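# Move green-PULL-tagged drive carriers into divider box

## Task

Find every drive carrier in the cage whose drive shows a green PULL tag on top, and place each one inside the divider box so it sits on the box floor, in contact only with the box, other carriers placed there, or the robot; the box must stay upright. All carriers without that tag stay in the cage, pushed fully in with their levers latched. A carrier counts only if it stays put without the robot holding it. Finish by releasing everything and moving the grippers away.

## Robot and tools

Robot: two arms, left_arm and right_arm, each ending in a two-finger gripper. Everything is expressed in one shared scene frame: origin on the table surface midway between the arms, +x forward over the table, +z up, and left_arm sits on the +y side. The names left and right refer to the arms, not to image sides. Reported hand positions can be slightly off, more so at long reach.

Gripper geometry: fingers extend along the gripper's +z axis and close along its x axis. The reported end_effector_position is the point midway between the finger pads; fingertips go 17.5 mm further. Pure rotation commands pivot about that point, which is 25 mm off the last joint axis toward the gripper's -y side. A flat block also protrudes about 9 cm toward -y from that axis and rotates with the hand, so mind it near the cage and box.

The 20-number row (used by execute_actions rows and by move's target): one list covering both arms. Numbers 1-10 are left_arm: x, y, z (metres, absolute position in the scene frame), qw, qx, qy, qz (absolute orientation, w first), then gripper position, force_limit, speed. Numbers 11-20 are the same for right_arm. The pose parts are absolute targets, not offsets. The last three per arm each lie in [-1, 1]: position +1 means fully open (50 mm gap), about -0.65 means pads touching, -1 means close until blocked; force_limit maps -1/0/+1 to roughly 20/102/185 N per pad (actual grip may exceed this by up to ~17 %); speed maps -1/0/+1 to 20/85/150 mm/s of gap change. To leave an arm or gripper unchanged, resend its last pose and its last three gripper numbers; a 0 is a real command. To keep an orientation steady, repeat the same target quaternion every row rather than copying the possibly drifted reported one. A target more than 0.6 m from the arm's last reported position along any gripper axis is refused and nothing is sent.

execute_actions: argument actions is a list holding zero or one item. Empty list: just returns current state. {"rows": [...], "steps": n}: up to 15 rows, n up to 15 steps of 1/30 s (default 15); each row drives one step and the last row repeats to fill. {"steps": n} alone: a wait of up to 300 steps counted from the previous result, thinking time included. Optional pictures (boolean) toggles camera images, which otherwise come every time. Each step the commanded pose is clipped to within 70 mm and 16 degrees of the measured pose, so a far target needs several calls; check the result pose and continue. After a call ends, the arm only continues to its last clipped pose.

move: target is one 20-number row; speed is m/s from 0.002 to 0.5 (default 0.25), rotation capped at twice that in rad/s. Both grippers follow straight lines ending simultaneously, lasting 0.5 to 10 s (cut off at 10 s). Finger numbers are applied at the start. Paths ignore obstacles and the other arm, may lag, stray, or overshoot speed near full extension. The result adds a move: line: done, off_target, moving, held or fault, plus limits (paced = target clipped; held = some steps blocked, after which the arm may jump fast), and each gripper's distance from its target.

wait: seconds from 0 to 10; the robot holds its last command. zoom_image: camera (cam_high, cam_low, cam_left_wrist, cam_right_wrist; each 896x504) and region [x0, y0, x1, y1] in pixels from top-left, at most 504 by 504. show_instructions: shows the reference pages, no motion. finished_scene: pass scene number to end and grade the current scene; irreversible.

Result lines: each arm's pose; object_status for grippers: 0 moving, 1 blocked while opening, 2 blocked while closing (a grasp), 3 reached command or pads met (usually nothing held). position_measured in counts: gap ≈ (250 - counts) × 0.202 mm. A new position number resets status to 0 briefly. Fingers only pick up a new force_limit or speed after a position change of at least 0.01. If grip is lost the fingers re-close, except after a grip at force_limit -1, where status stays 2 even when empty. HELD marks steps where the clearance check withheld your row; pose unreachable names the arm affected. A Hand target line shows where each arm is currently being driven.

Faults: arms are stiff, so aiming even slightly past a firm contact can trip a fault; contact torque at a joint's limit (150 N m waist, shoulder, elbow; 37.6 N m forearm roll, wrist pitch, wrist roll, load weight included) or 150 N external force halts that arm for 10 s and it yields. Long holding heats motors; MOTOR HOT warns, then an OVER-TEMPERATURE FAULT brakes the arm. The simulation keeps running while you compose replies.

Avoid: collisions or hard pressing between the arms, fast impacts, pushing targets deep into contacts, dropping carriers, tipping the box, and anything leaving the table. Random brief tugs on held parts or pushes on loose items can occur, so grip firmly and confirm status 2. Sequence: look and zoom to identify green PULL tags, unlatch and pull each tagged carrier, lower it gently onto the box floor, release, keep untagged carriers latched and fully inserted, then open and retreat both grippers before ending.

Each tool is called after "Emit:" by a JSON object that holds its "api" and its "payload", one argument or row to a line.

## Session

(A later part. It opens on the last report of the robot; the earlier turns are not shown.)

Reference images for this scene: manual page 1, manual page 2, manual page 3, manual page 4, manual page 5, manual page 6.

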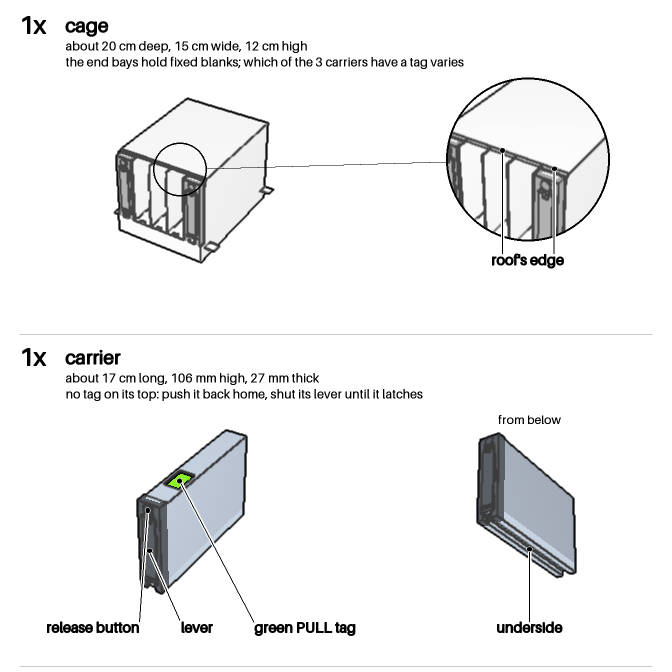

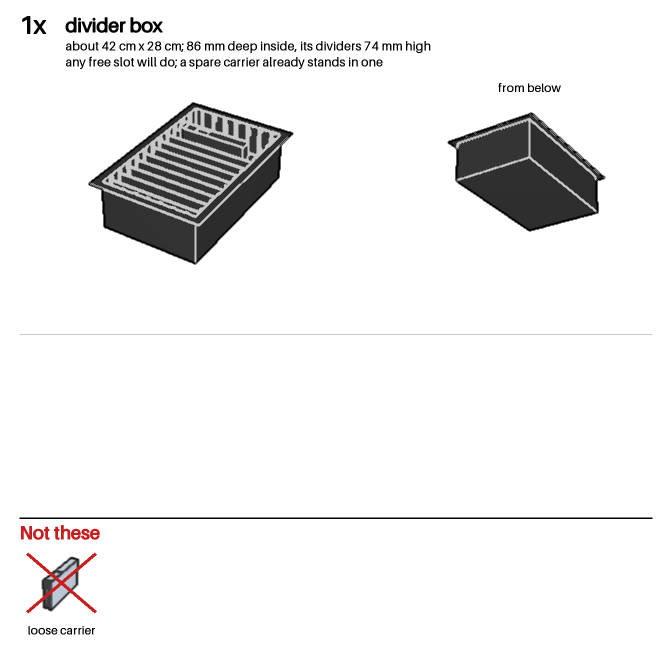

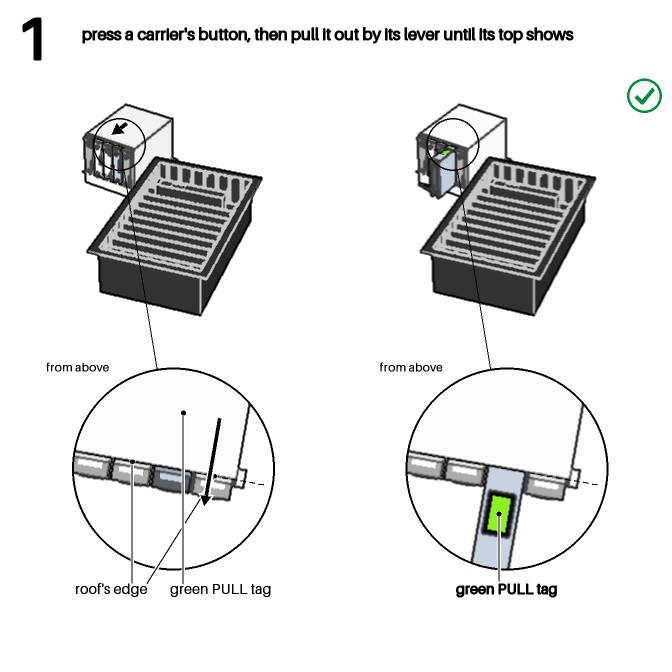

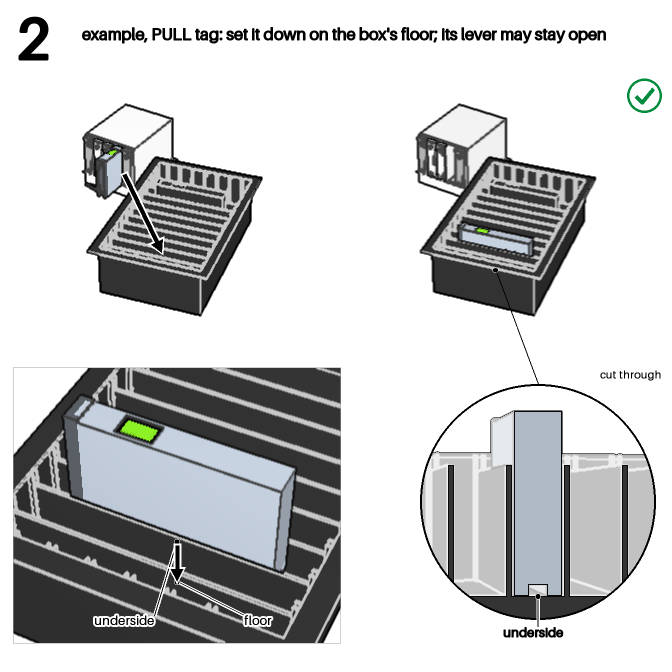

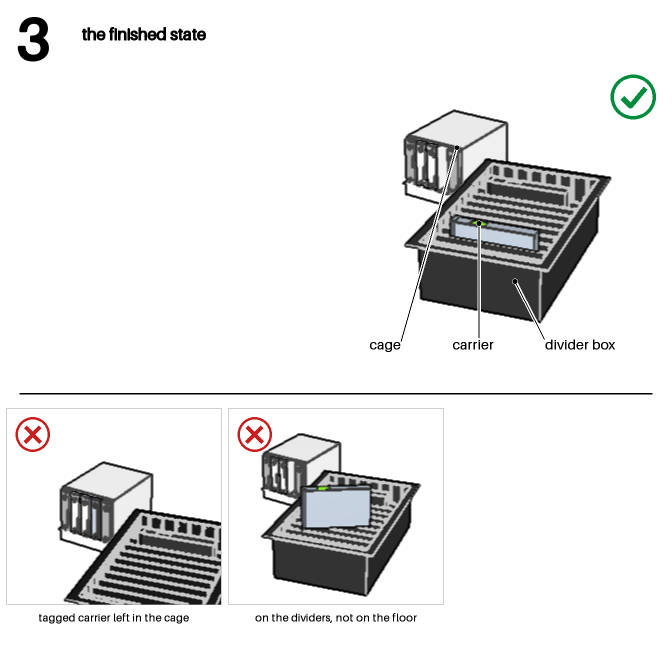

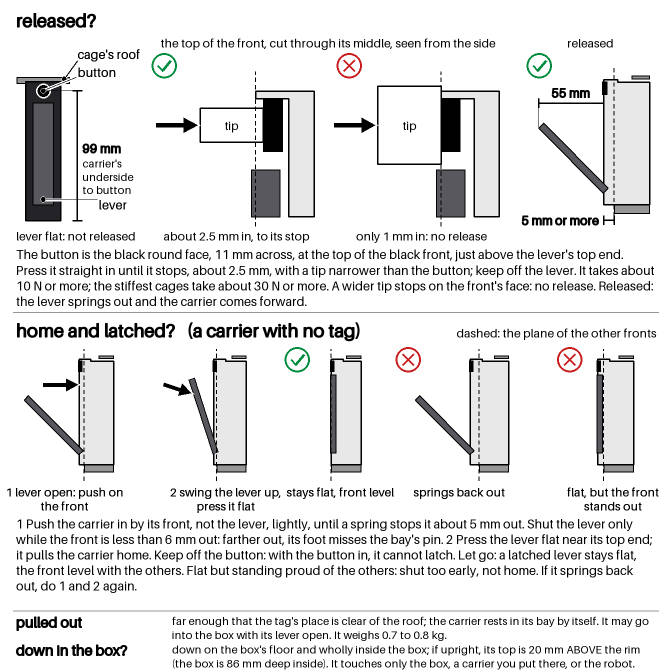

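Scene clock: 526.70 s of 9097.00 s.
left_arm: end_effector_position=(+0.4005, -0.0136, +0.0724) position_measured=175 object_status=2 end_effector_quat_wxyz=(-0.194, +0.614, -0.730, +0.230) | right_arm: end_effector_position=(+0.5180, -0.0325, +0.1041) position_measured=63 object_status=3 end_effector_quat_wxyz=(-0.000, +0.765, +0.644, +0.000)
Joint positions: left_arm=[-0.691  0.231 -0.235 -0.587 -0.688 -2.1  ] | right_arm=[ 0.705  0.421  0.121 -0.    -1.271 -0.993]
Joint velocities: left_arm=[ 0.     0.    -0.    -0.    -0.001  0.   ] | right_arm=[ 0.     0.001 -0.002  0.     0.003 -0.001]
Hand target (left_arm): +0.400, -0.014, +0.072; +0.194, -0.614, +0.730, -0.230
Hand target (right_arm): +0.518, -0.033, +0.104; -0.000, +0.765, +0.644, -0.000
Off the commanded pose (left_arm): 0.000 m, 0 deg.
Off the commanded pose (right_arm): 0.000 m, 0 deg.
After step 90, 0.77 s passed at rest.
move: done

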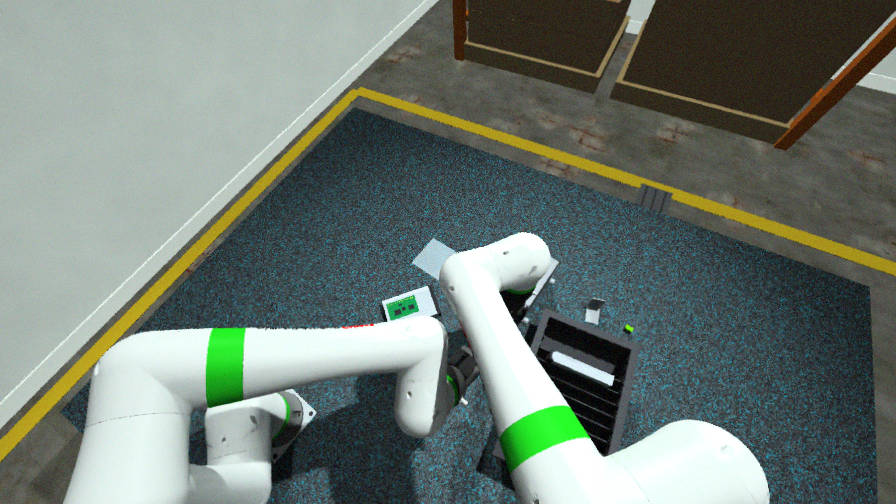

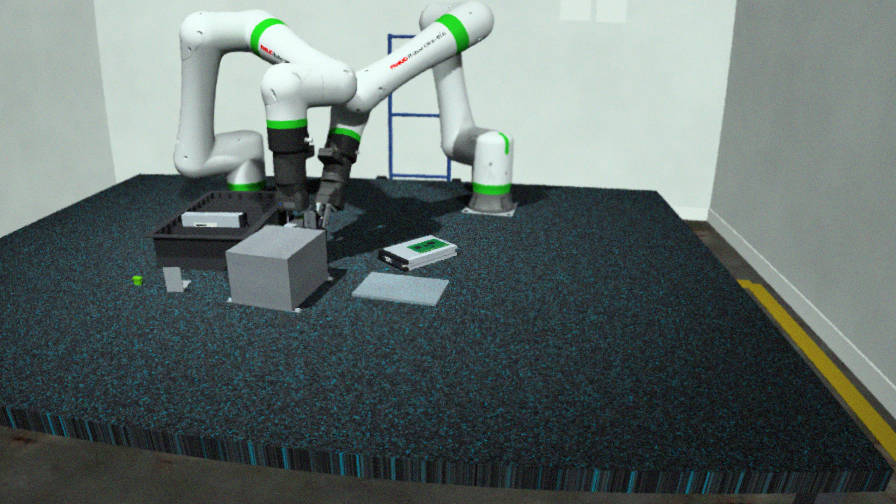

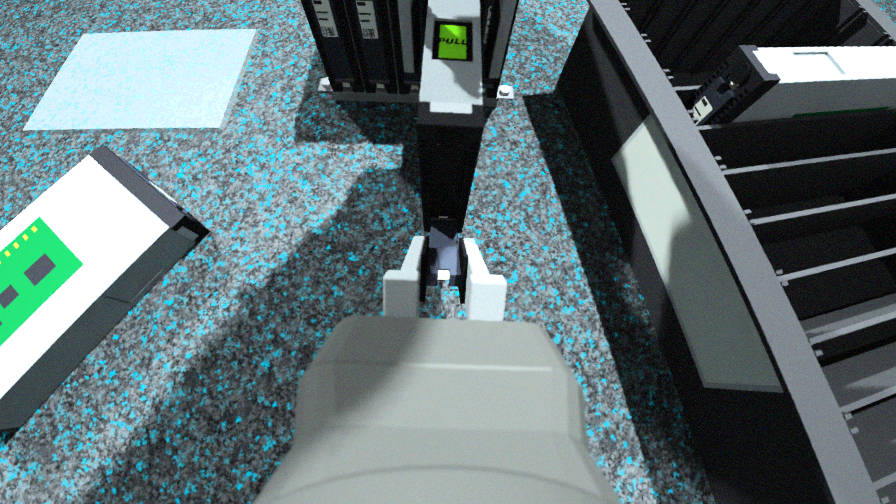

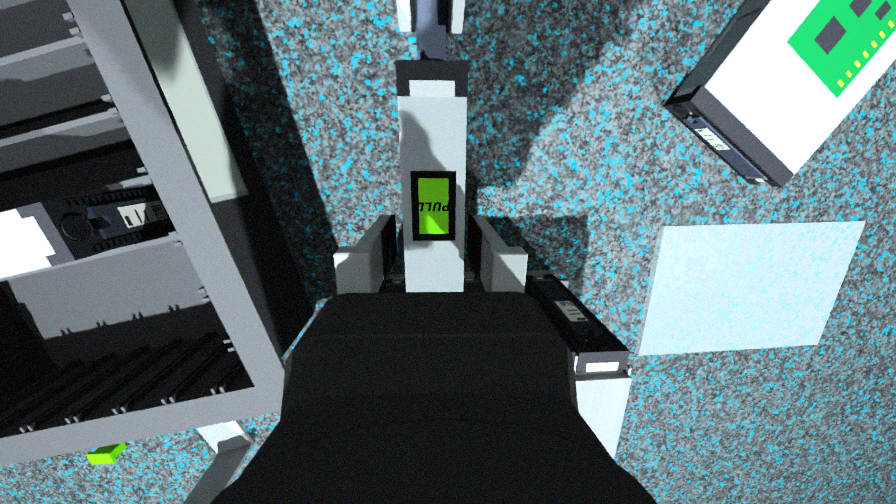

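Emit:
{"api": "move", "payload": {
  "target": [0.4005,-0.0136,0.0724,0.1938,-0.6145,0.7298,-0.2301,-1,-0.25,0.5, 0.5180,-0.0325,0.104,0,0.7649,0.6441,0,-1,-0.4,0.3],
  "speed": 0.02
}}

Emit:
{"api": "move", "payload": {
  "target": [0.4005,-0.0136,0.0724,0.1938,-0.6145,0.7298,-0.2301,0.2,-0.25,0.5, 0.5180,-0.0325,0.104,0,0.7649,0.6441,0,-1,-0.4,0.3],
  "speed": 0.02
}}

Scene clock: 532.77 s of 9097.00 s.
left_arm: end_effector_position=(+0.4005, -0.0136, +0.0724) position_measured=175 object_status=2 end_effector_quat_wxyz=(-0.194, +0.614, -0.730, +0.230) | right_arm: end_effector_position=(+0.5180, -0.0324, +0.1040) position_measured=120 object_status=2 end_effector_quat_wxyz=(-0.000, +0.765, +0.644, +0.000)
Joint positions: left_arm=[-0.691  0.231 -0.235 -0.587 -0.688 -2.1  ] | right_arm=[ 0.705  0.421  0.121 -0.    -1.27  -0.993]
Joint velocities: left_arm=[ 0.    -0.     0.     0.    -0.001  0.   ] | right_arm=[ 0.001 -0.     0.    -0.    -0.     0.   ]
Hand target (left_arm): +0.401, -0.014, +0.072; +0.194, -0.614, +0.730, -0.230
Hand target (right_arm): +0.518, -0.032, +0.104; +0.000, +0.765, +0.644, +0.000
Off the commanded pose (left_arm): 0.000 m, 0 deg.
Off the commanded pose (right_arm): 0.000 m, 0 deg.
After step 90, 2.37 s passed at rest.
move: done

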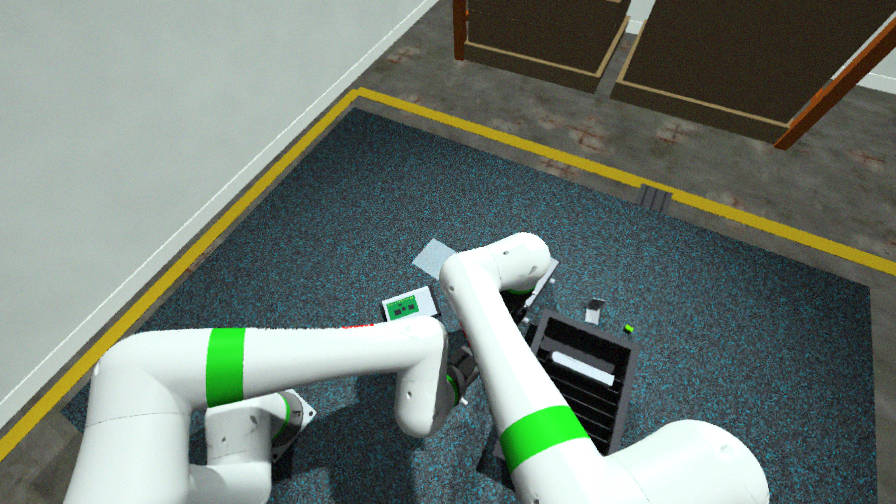

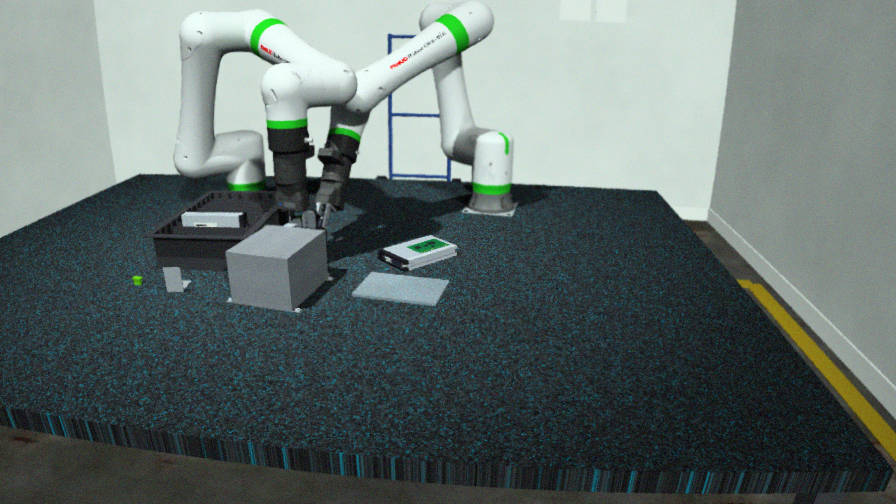

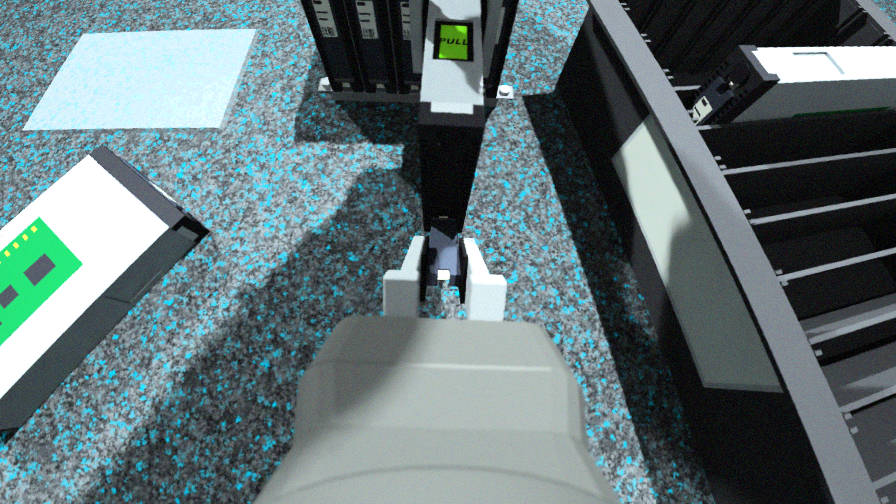

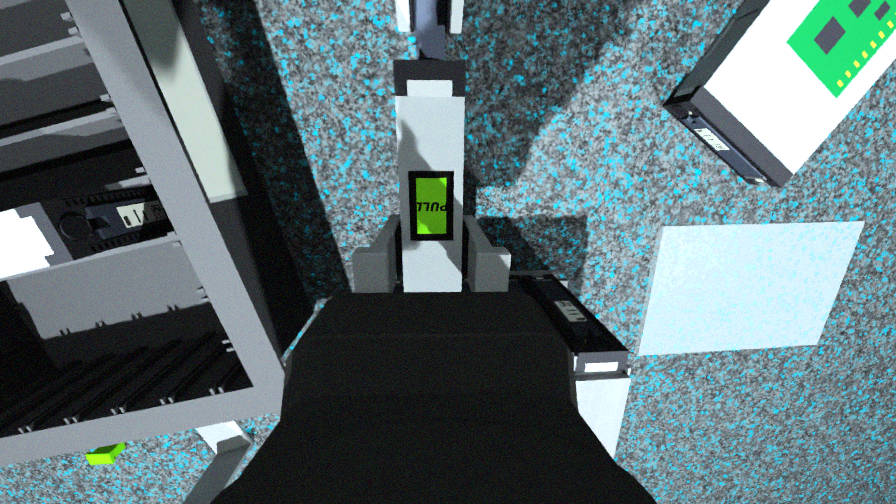

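Scene clock: 533.47 s of 9097.00 s.
left_arm: end_effector_position=(+0.4005, -0.0136, +0.0724) position_measured=123 object_status=3 end_effector_quat_wxyz=(-0.194, +0.614, -0.730, +0.230) | right_arm: end_effector_position=(+0.5180, -0.0325, +0.1040) position_measured=120 object_status=2 end_effector_quat_wxyz=(+0.000, +0.765, +0.644, -0.000)
Joint positions: left_arm=[-0.691  0.231 -0.235 -0.587 -0.688 -2.1  ] | right_arm=[ 0.705  0.421  0.121 -0.    -1.271 -0.993]
Joint velocities: left_arm=[ 0.002 -0.     0.     0.001 -0.001 -0.001] | right_arm=[-0.  0. -0.  0.  0.  0.]
Hand target (left_arm): +0.401, -0.014, +0.072; +0.194, -0.614, +0.730, -0.230
Hand target (right_arm): +0.518, -0.032, +0.104; -0.000, +0.765, +0.644, -0.000
Off the commanded pose (left_arm): 0.000 m, 0 deg.
Off the commanded pose (right_arm): 0.000 m, 0 deg.
move: done

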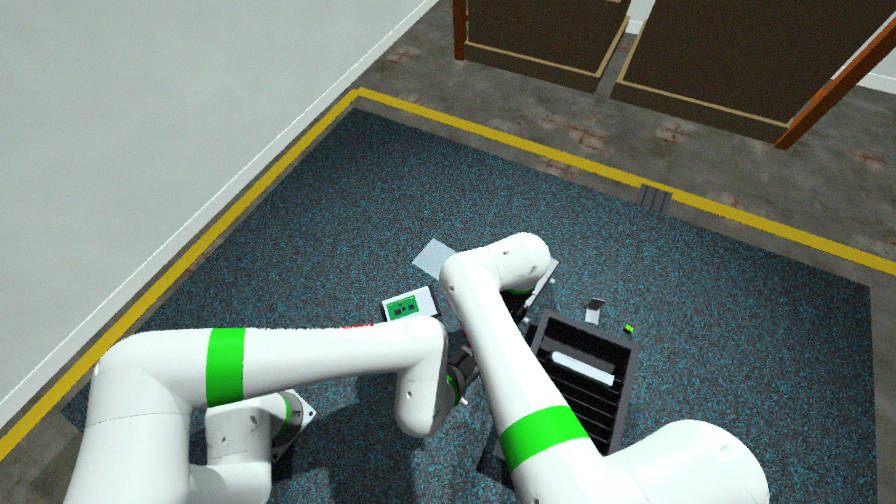

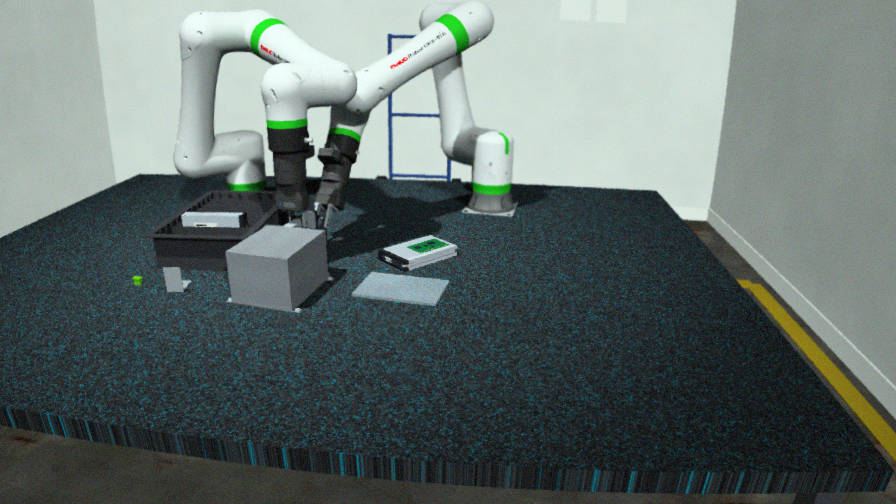

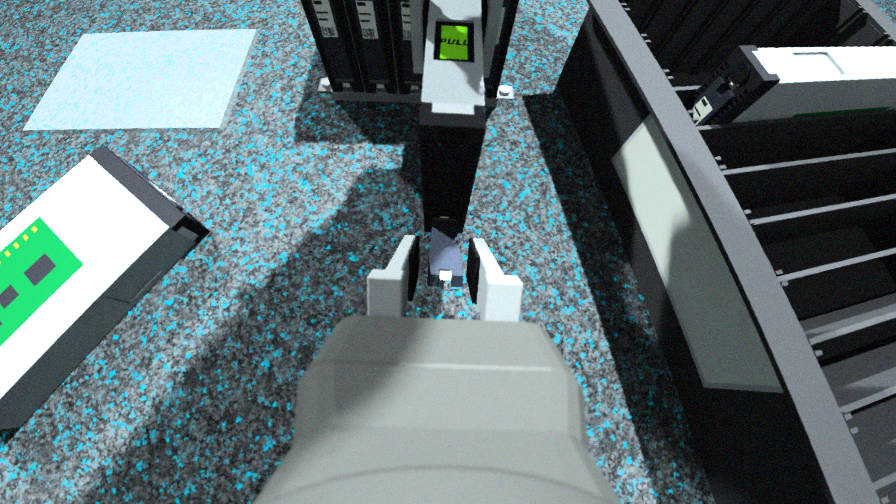

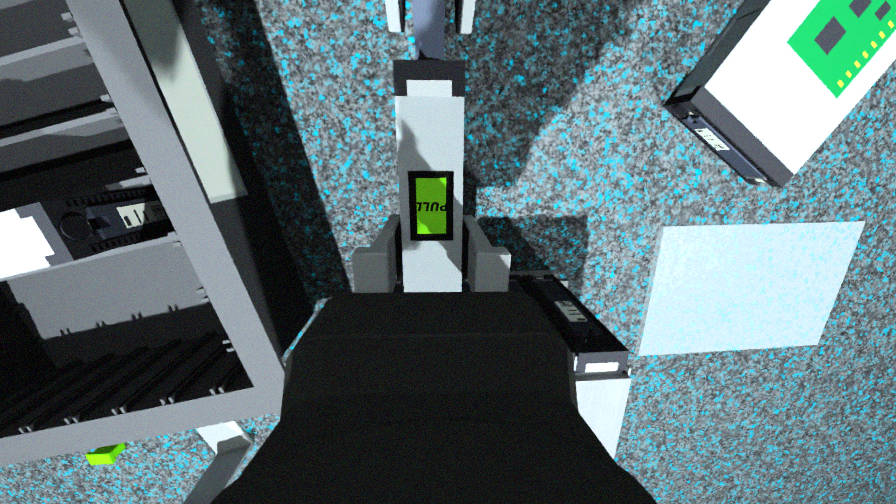

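Emit:
{"api": "move", "payload": {
  "target": [0.355,-0.006,0.138,0.1938,-0.6145,0.7298,-0.2301,0.2,-0.25,0.5, 0.5180,-0.0325,0.104,0,0.7649,0.6441,0,-1,-0.4,0.3],
  "speed": 0.1
}}

Emit:
{"api": "move", "payload": {
  "target": [0.36,0.20,0.22,0.1938,-0.6145,0.7298,-0.2301,0.2,-0.25,0.5, 0.5180,-0.0325,0.105,0,0.7649,0.6441,0,-1,-0.4,0.3],
  "speed": 0.2
}}

Scene clock: 538.07 s of 9097.00 s.
left_arm: end_effector_position=(+0.3549, -0.0059, +0.1379) position_measured=123 object_status=3 end_effector_quat_wxyz=(-0.194, +0.614, -0.730, +0.230) | right_arm: end_effector_position=(+0.5180, -0.0325, +0.1040) position_measured=120 object_status=2 end_effector_quat_wxyz=(-0.000, +0.765, +0.644, +0.000)
Joint positions: left_arm=[-0.751  0.076 -0.252 -0.536 -0.834 -2.138] | right_arm=[ 0.705  0.421  0.121  0.    -1.27  -0.993]
Joint velocities: left_arm=[ 0.001 -0.002  0.001  0.    -0.002  0.001] | right_arm=[ 0. -0. -0. -0.  0. -0.]
Hand target (left_arm): +0.355, -0.006, +0.138; +0.194, -0.614, +0.730, -0.230
Hand target (right_arm): +0.518, -0.032, +0.104; +0.000, +0.765, +0.644, -0.000
Off the commanded pose (left_arm): 0.000 m, 0 deg.
Off the commanded pose (right_arm): 0.000 m, 0 deg.
After step 90, 0.40 s passed at rest.
move: done

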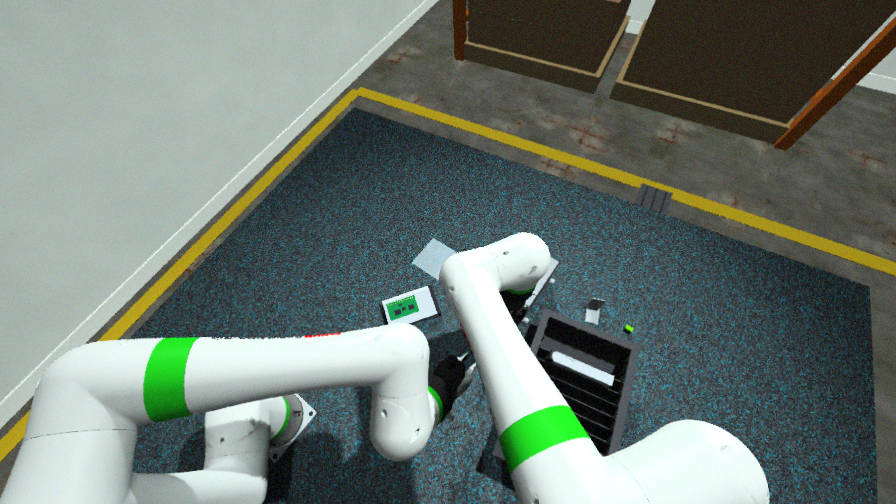

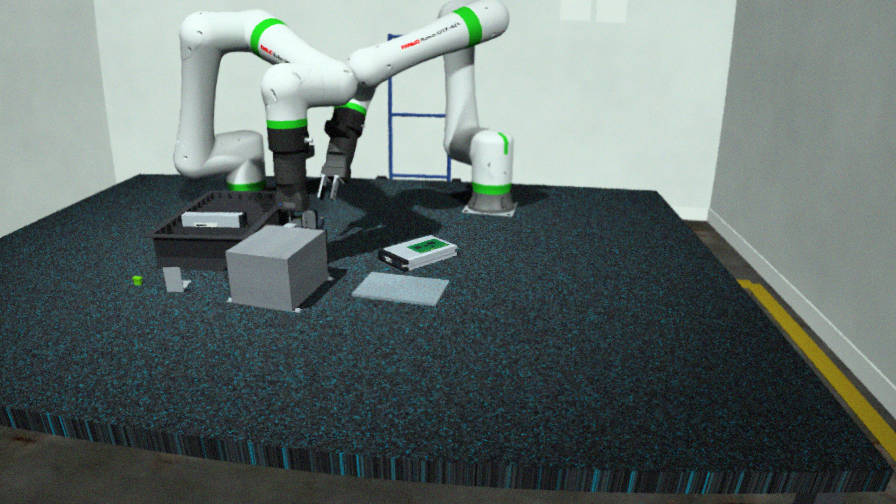

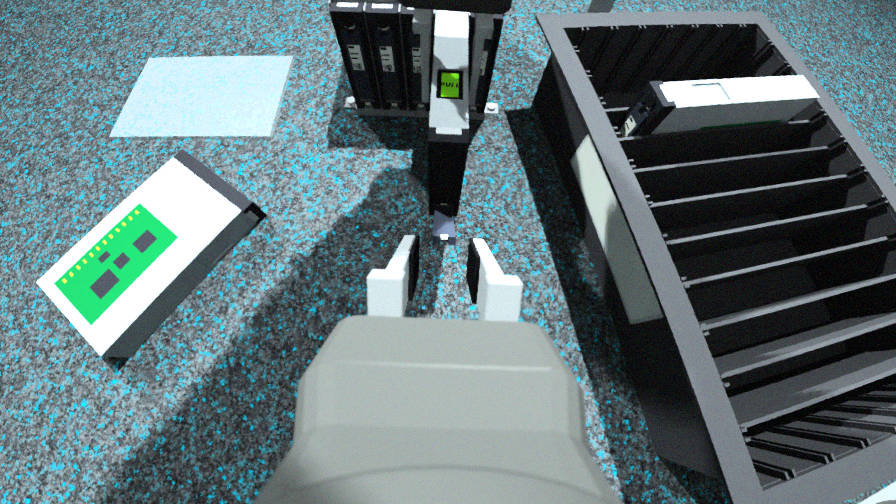

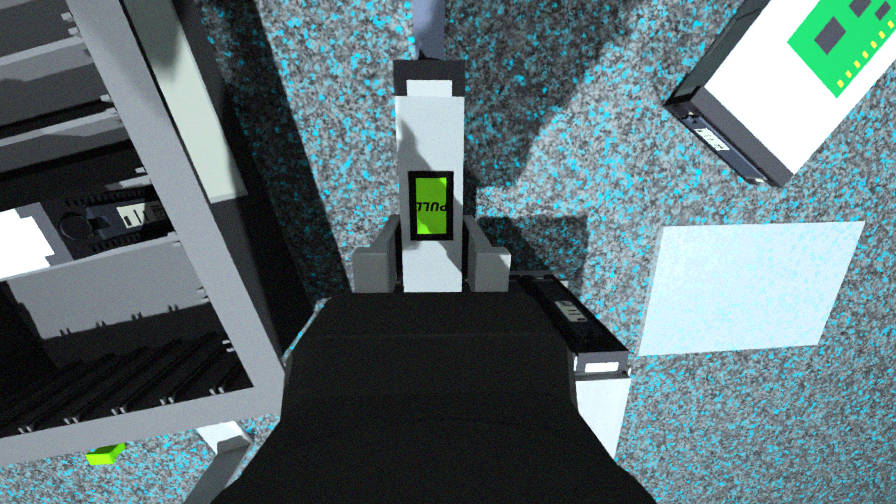

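Scene clock: 539.77 s of 9097.00 s.
left_arm: end_effector_position=(+0.3601, +0.1998, +0.2200) position_measured=123 object_status=3 end_effector_quat_wxyz=(-0.194, +0.614, -0.730, +0.230) | right_arm: end_effector_position=(+0.5180, -0.0325, +0.1050) position_measured=120 object_status=2 end_effector_quat_wxyz=(+0.000, +0.765, +0.644, +0.000)
Joint positions: left_arm=[-0.149 -0.504 -0.639 -0.092 -0.83  -2.982] | right_arm=[ 0.705  0.42   0.122  0.    -1.273 -0.993]
Joint velocities: left_arm=[ 0.016 -0.007 -0.01   0.022  0.004 -0.029] | right_arm=[-0.002 -0.     0.     0.     0.    -0.   ]
Hand target (left_arm): +0.360, +0.200, +0.220; +0.193, -0.614, +0.730, -0.230
Hand target (right_arm): +0.518, -0.032, +0.105; +0.000, +0.765, +0.644, +0.000
Off the commanded pose (left_arm): 0.000 m, 0 deg.
Off the commanded pose (right_arm): 0.000 m, 0 deg.
move: done

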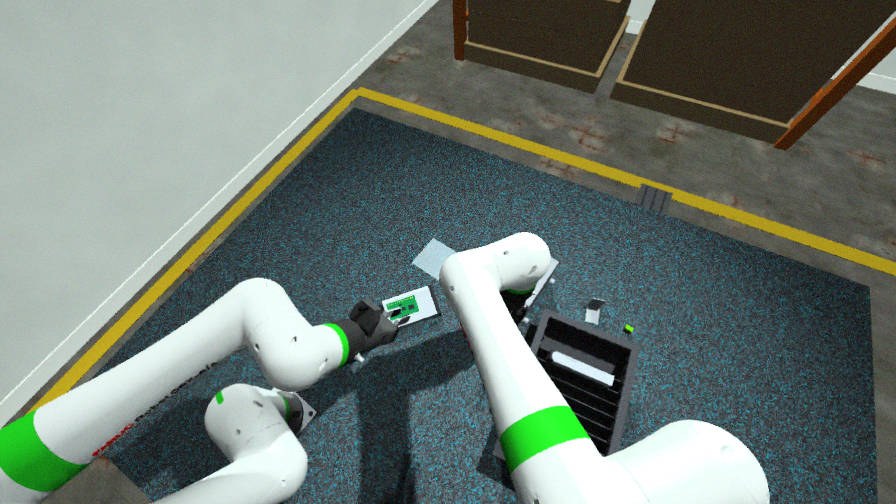

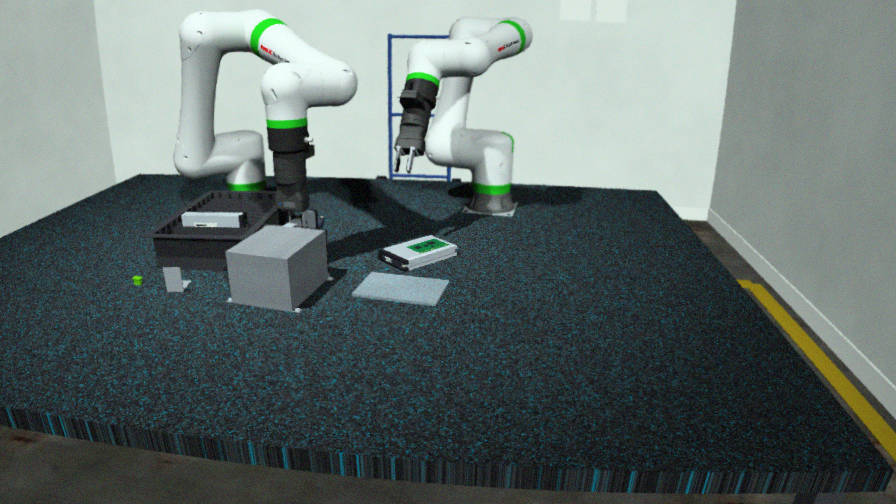

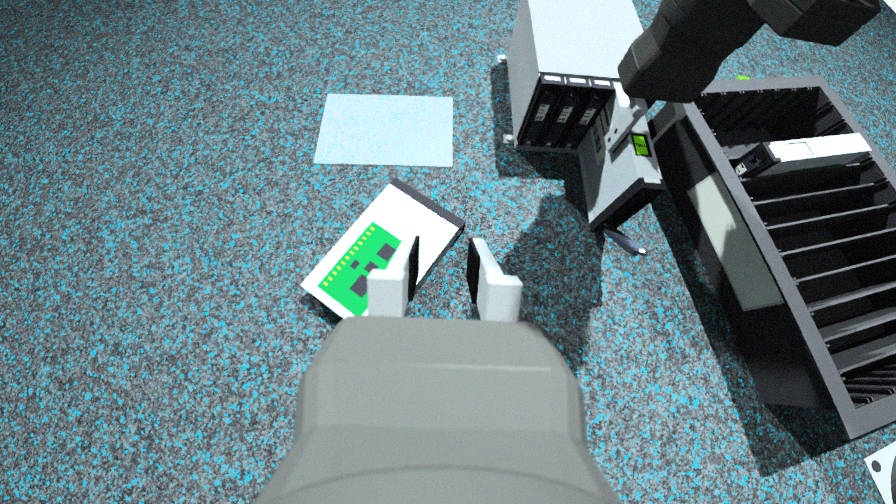

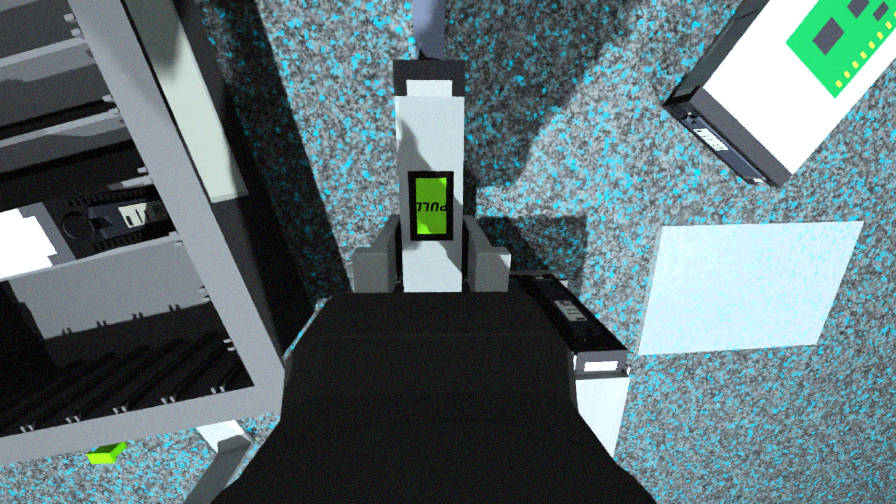

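Emit:
{"api": "move", "payload": {
  "target": [0.36,0.20,0.22,0.1938,-0.6145,0.7298,-0.2301,0.2,-0.25,0.5, 0.4668,-0.0237,0.105,0,0.7649,0.6441,0,-1,-0.4,0.3],
  "speed": 0.025
}}

Scene clock: 544.27 s of 9097.00 s.
left_arm: end_effector_position=(+0.3600, +0.2000, +0.2200) position_measured=123 object_status=3 end_effector_quat_wxyz=(-0.194, +0.614, -0.730, +0.230) | right_arm: end_effector_position=(+0.4669, -0.0238, +0.1050) position_measured=120 object_status=2 end_effector_quat_wxyz=(+0.000, +0.765, +0.644, +0.000)
Joint positions: left_arm=[-0.149 -0.505 -0.639 -0.092 -0.831 -2.982] | right_arm=[ 0.784  0.334  0.004  0.    -1.241 -1.073]
Joint velocities: left_arm=[-0.001  0.     0.     0.    -0.    -0.   ] | right_arm=[ 0.002 -0.001 -0.002  0.     0.001 -0.002]
Hand target (left_arm): +0.360, +0.200, +0.220; +0.194, -0.614, +0.730, -0.230
Hand target (right_arm): +0.467, -0.024, +0.105; +0.000, +0.765, +0.644, +0.000
Off the commanded pose (left_arm): 0.000 m, 0 deg.
Off the commanded pose (right_arm): 0.000 m, 0 deg.
move: done

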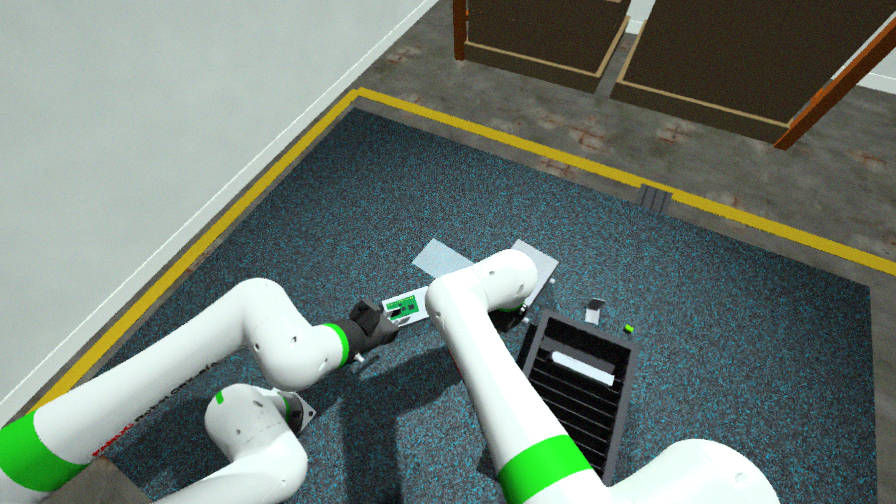

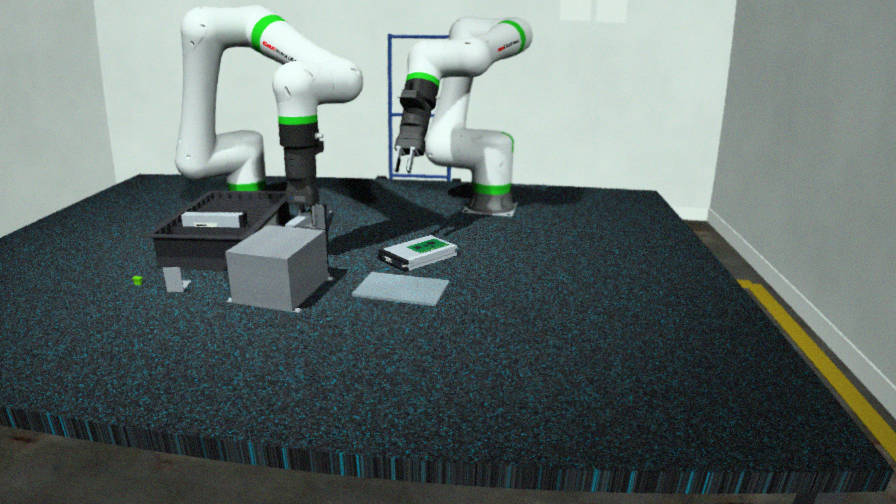

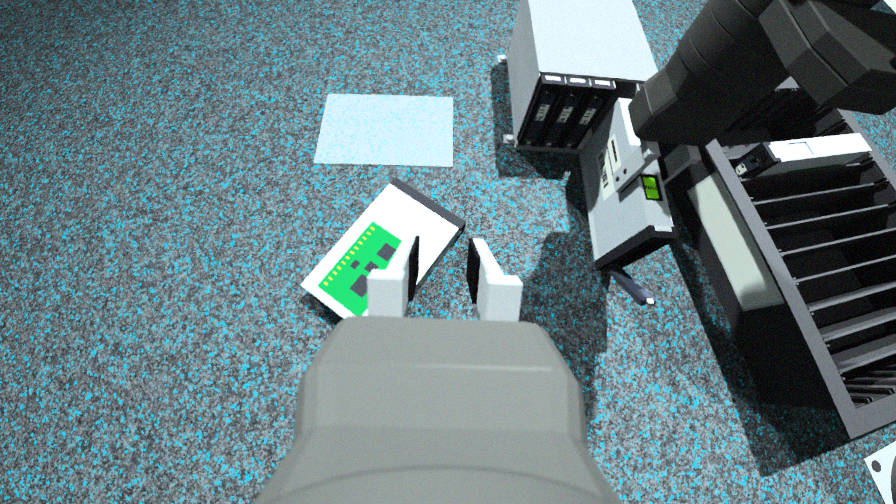

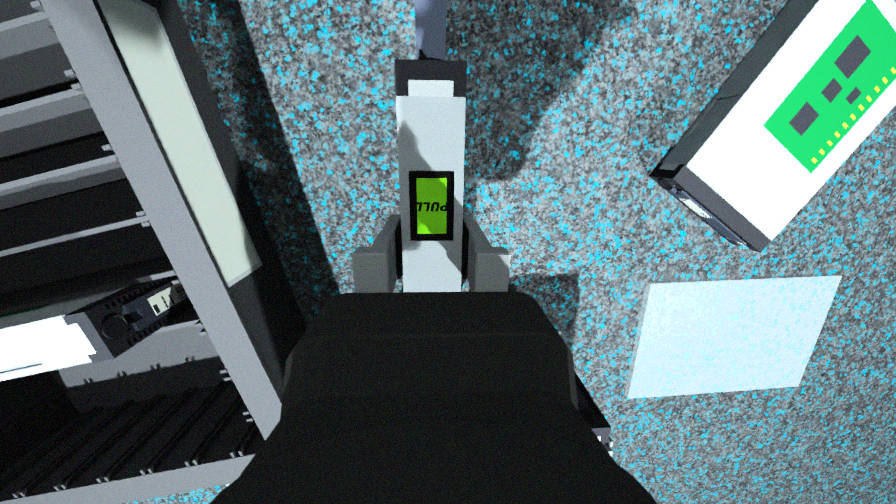

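Emit:
{"api": "execute_actions", "payload": {
  "actions": []
}}

Scene clock: 566.40 s of 9097.00 s.
left_arm: end_effector_position=(+0.3600, +0.2000, +0.2200) position_measured=123 object_status=3 end_effector_quat_wxyz=(-0.194, +0.614, -0.730, +0.230) | right_arm: end_effector_position=(+0.4668, -0.0238, +0.1050) position_measured=120 object_status=2 end_effector_quat_wxyz=(+0.000, +0.765, +0.644, +0.000)
Joint positions: left_arm=[-0.149 -0.505 -0.639 -0.092 -0.831 -2.982] | right_arm=[ 0.784  0.334  0.004  0.    -1.241 -1.073]
Joint velocities: left_arm=[ 0.001  0.    -0.    -0.    -0.001 -0.   ] | right_arm=[ 0.002 -0.     0.     0.    -0.     0.   ]
Hand target (left_arm): +0.360, +0.200, +0.220; +0.194, -0.614, +0.730, -0.230
Hand target (right_arm): +0.467, -0.024, +0.105; +0.000, +0.765, +0.644, +0.000
Off the commanded pose (left_arm): 0.000 m, 0 deg.
Off the commanded pose (right_arm): 0.000 m, 0 deg.
Steps of this call (steps 1 to 90: nothing new was sent; then 19.13 s passed at rest). Readings (end_effector_position | what the end effector reports):
1: left_arm (+0.3600, +0.2000, +0.2200) | right_arm (+0.4669, -0.0238, +0.1050) | left_arm position_measured=123 object_status=3 | right_arm position_measured=120 object_status=2
2: left_arm (+0.3600, +0.2000, +0.2200) | right_arm (+0.4669, -0.0238, +0.1050) | left_arm position_measured=123 object_status=3 | right_arm position_measured=120 object_status=2
4: left_arm (+0.3600, +0.2000, +0.2200) | right_arm (+0.4669, -0.0238, +0.1050) | left_arm position_measured=123 object_status=3 | right_arm position_measured=120 object_status=2
8: left_arm (+0.3600, +0.2000, +0.2200) | right_arm (+0.4668, -0.0238, +0.1050) | left_arm position_measured=123 object_status=3 | right_arm position_measured=120 object_status=2
90: the state above

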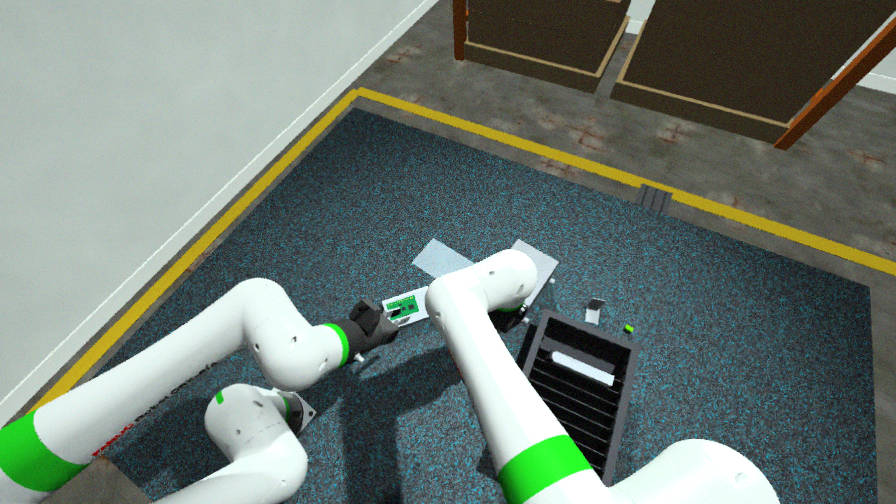

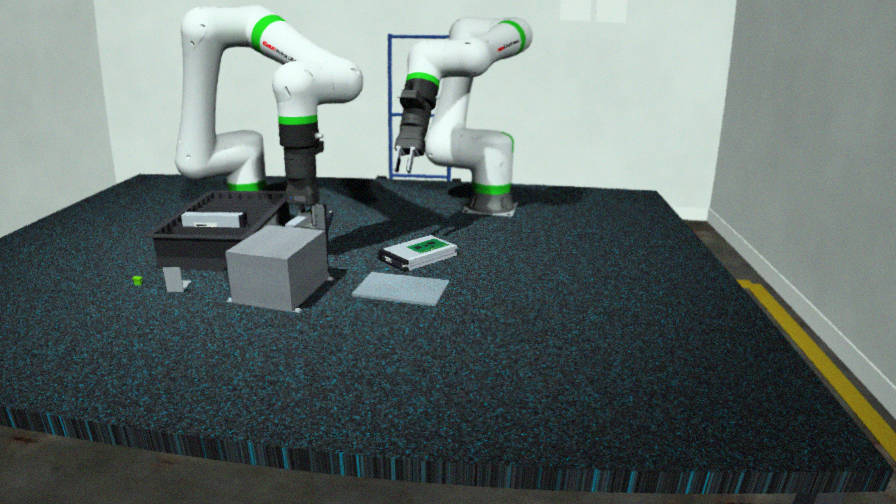

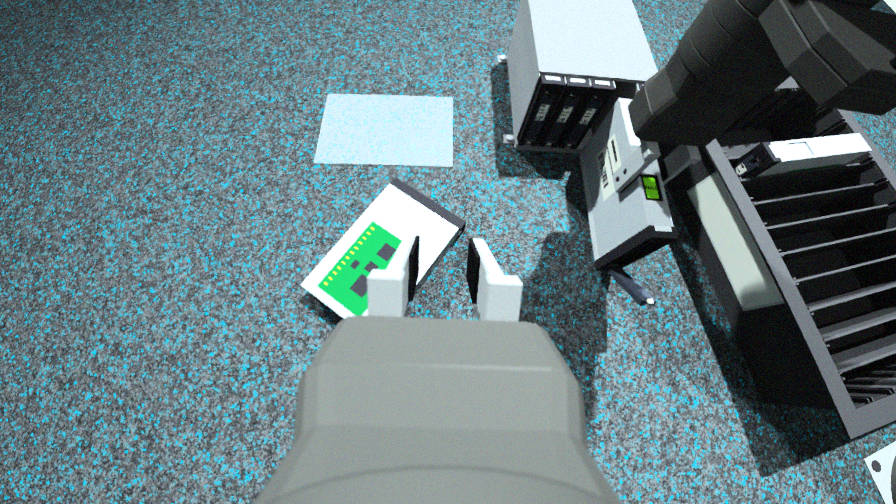

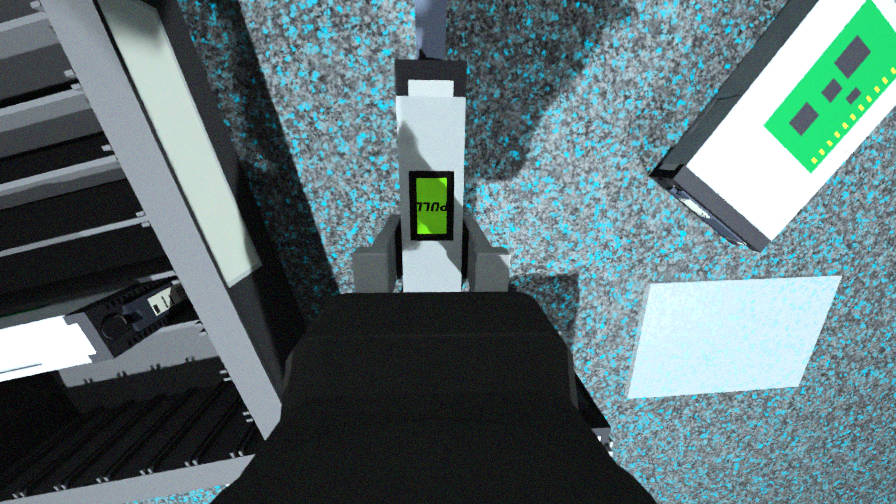

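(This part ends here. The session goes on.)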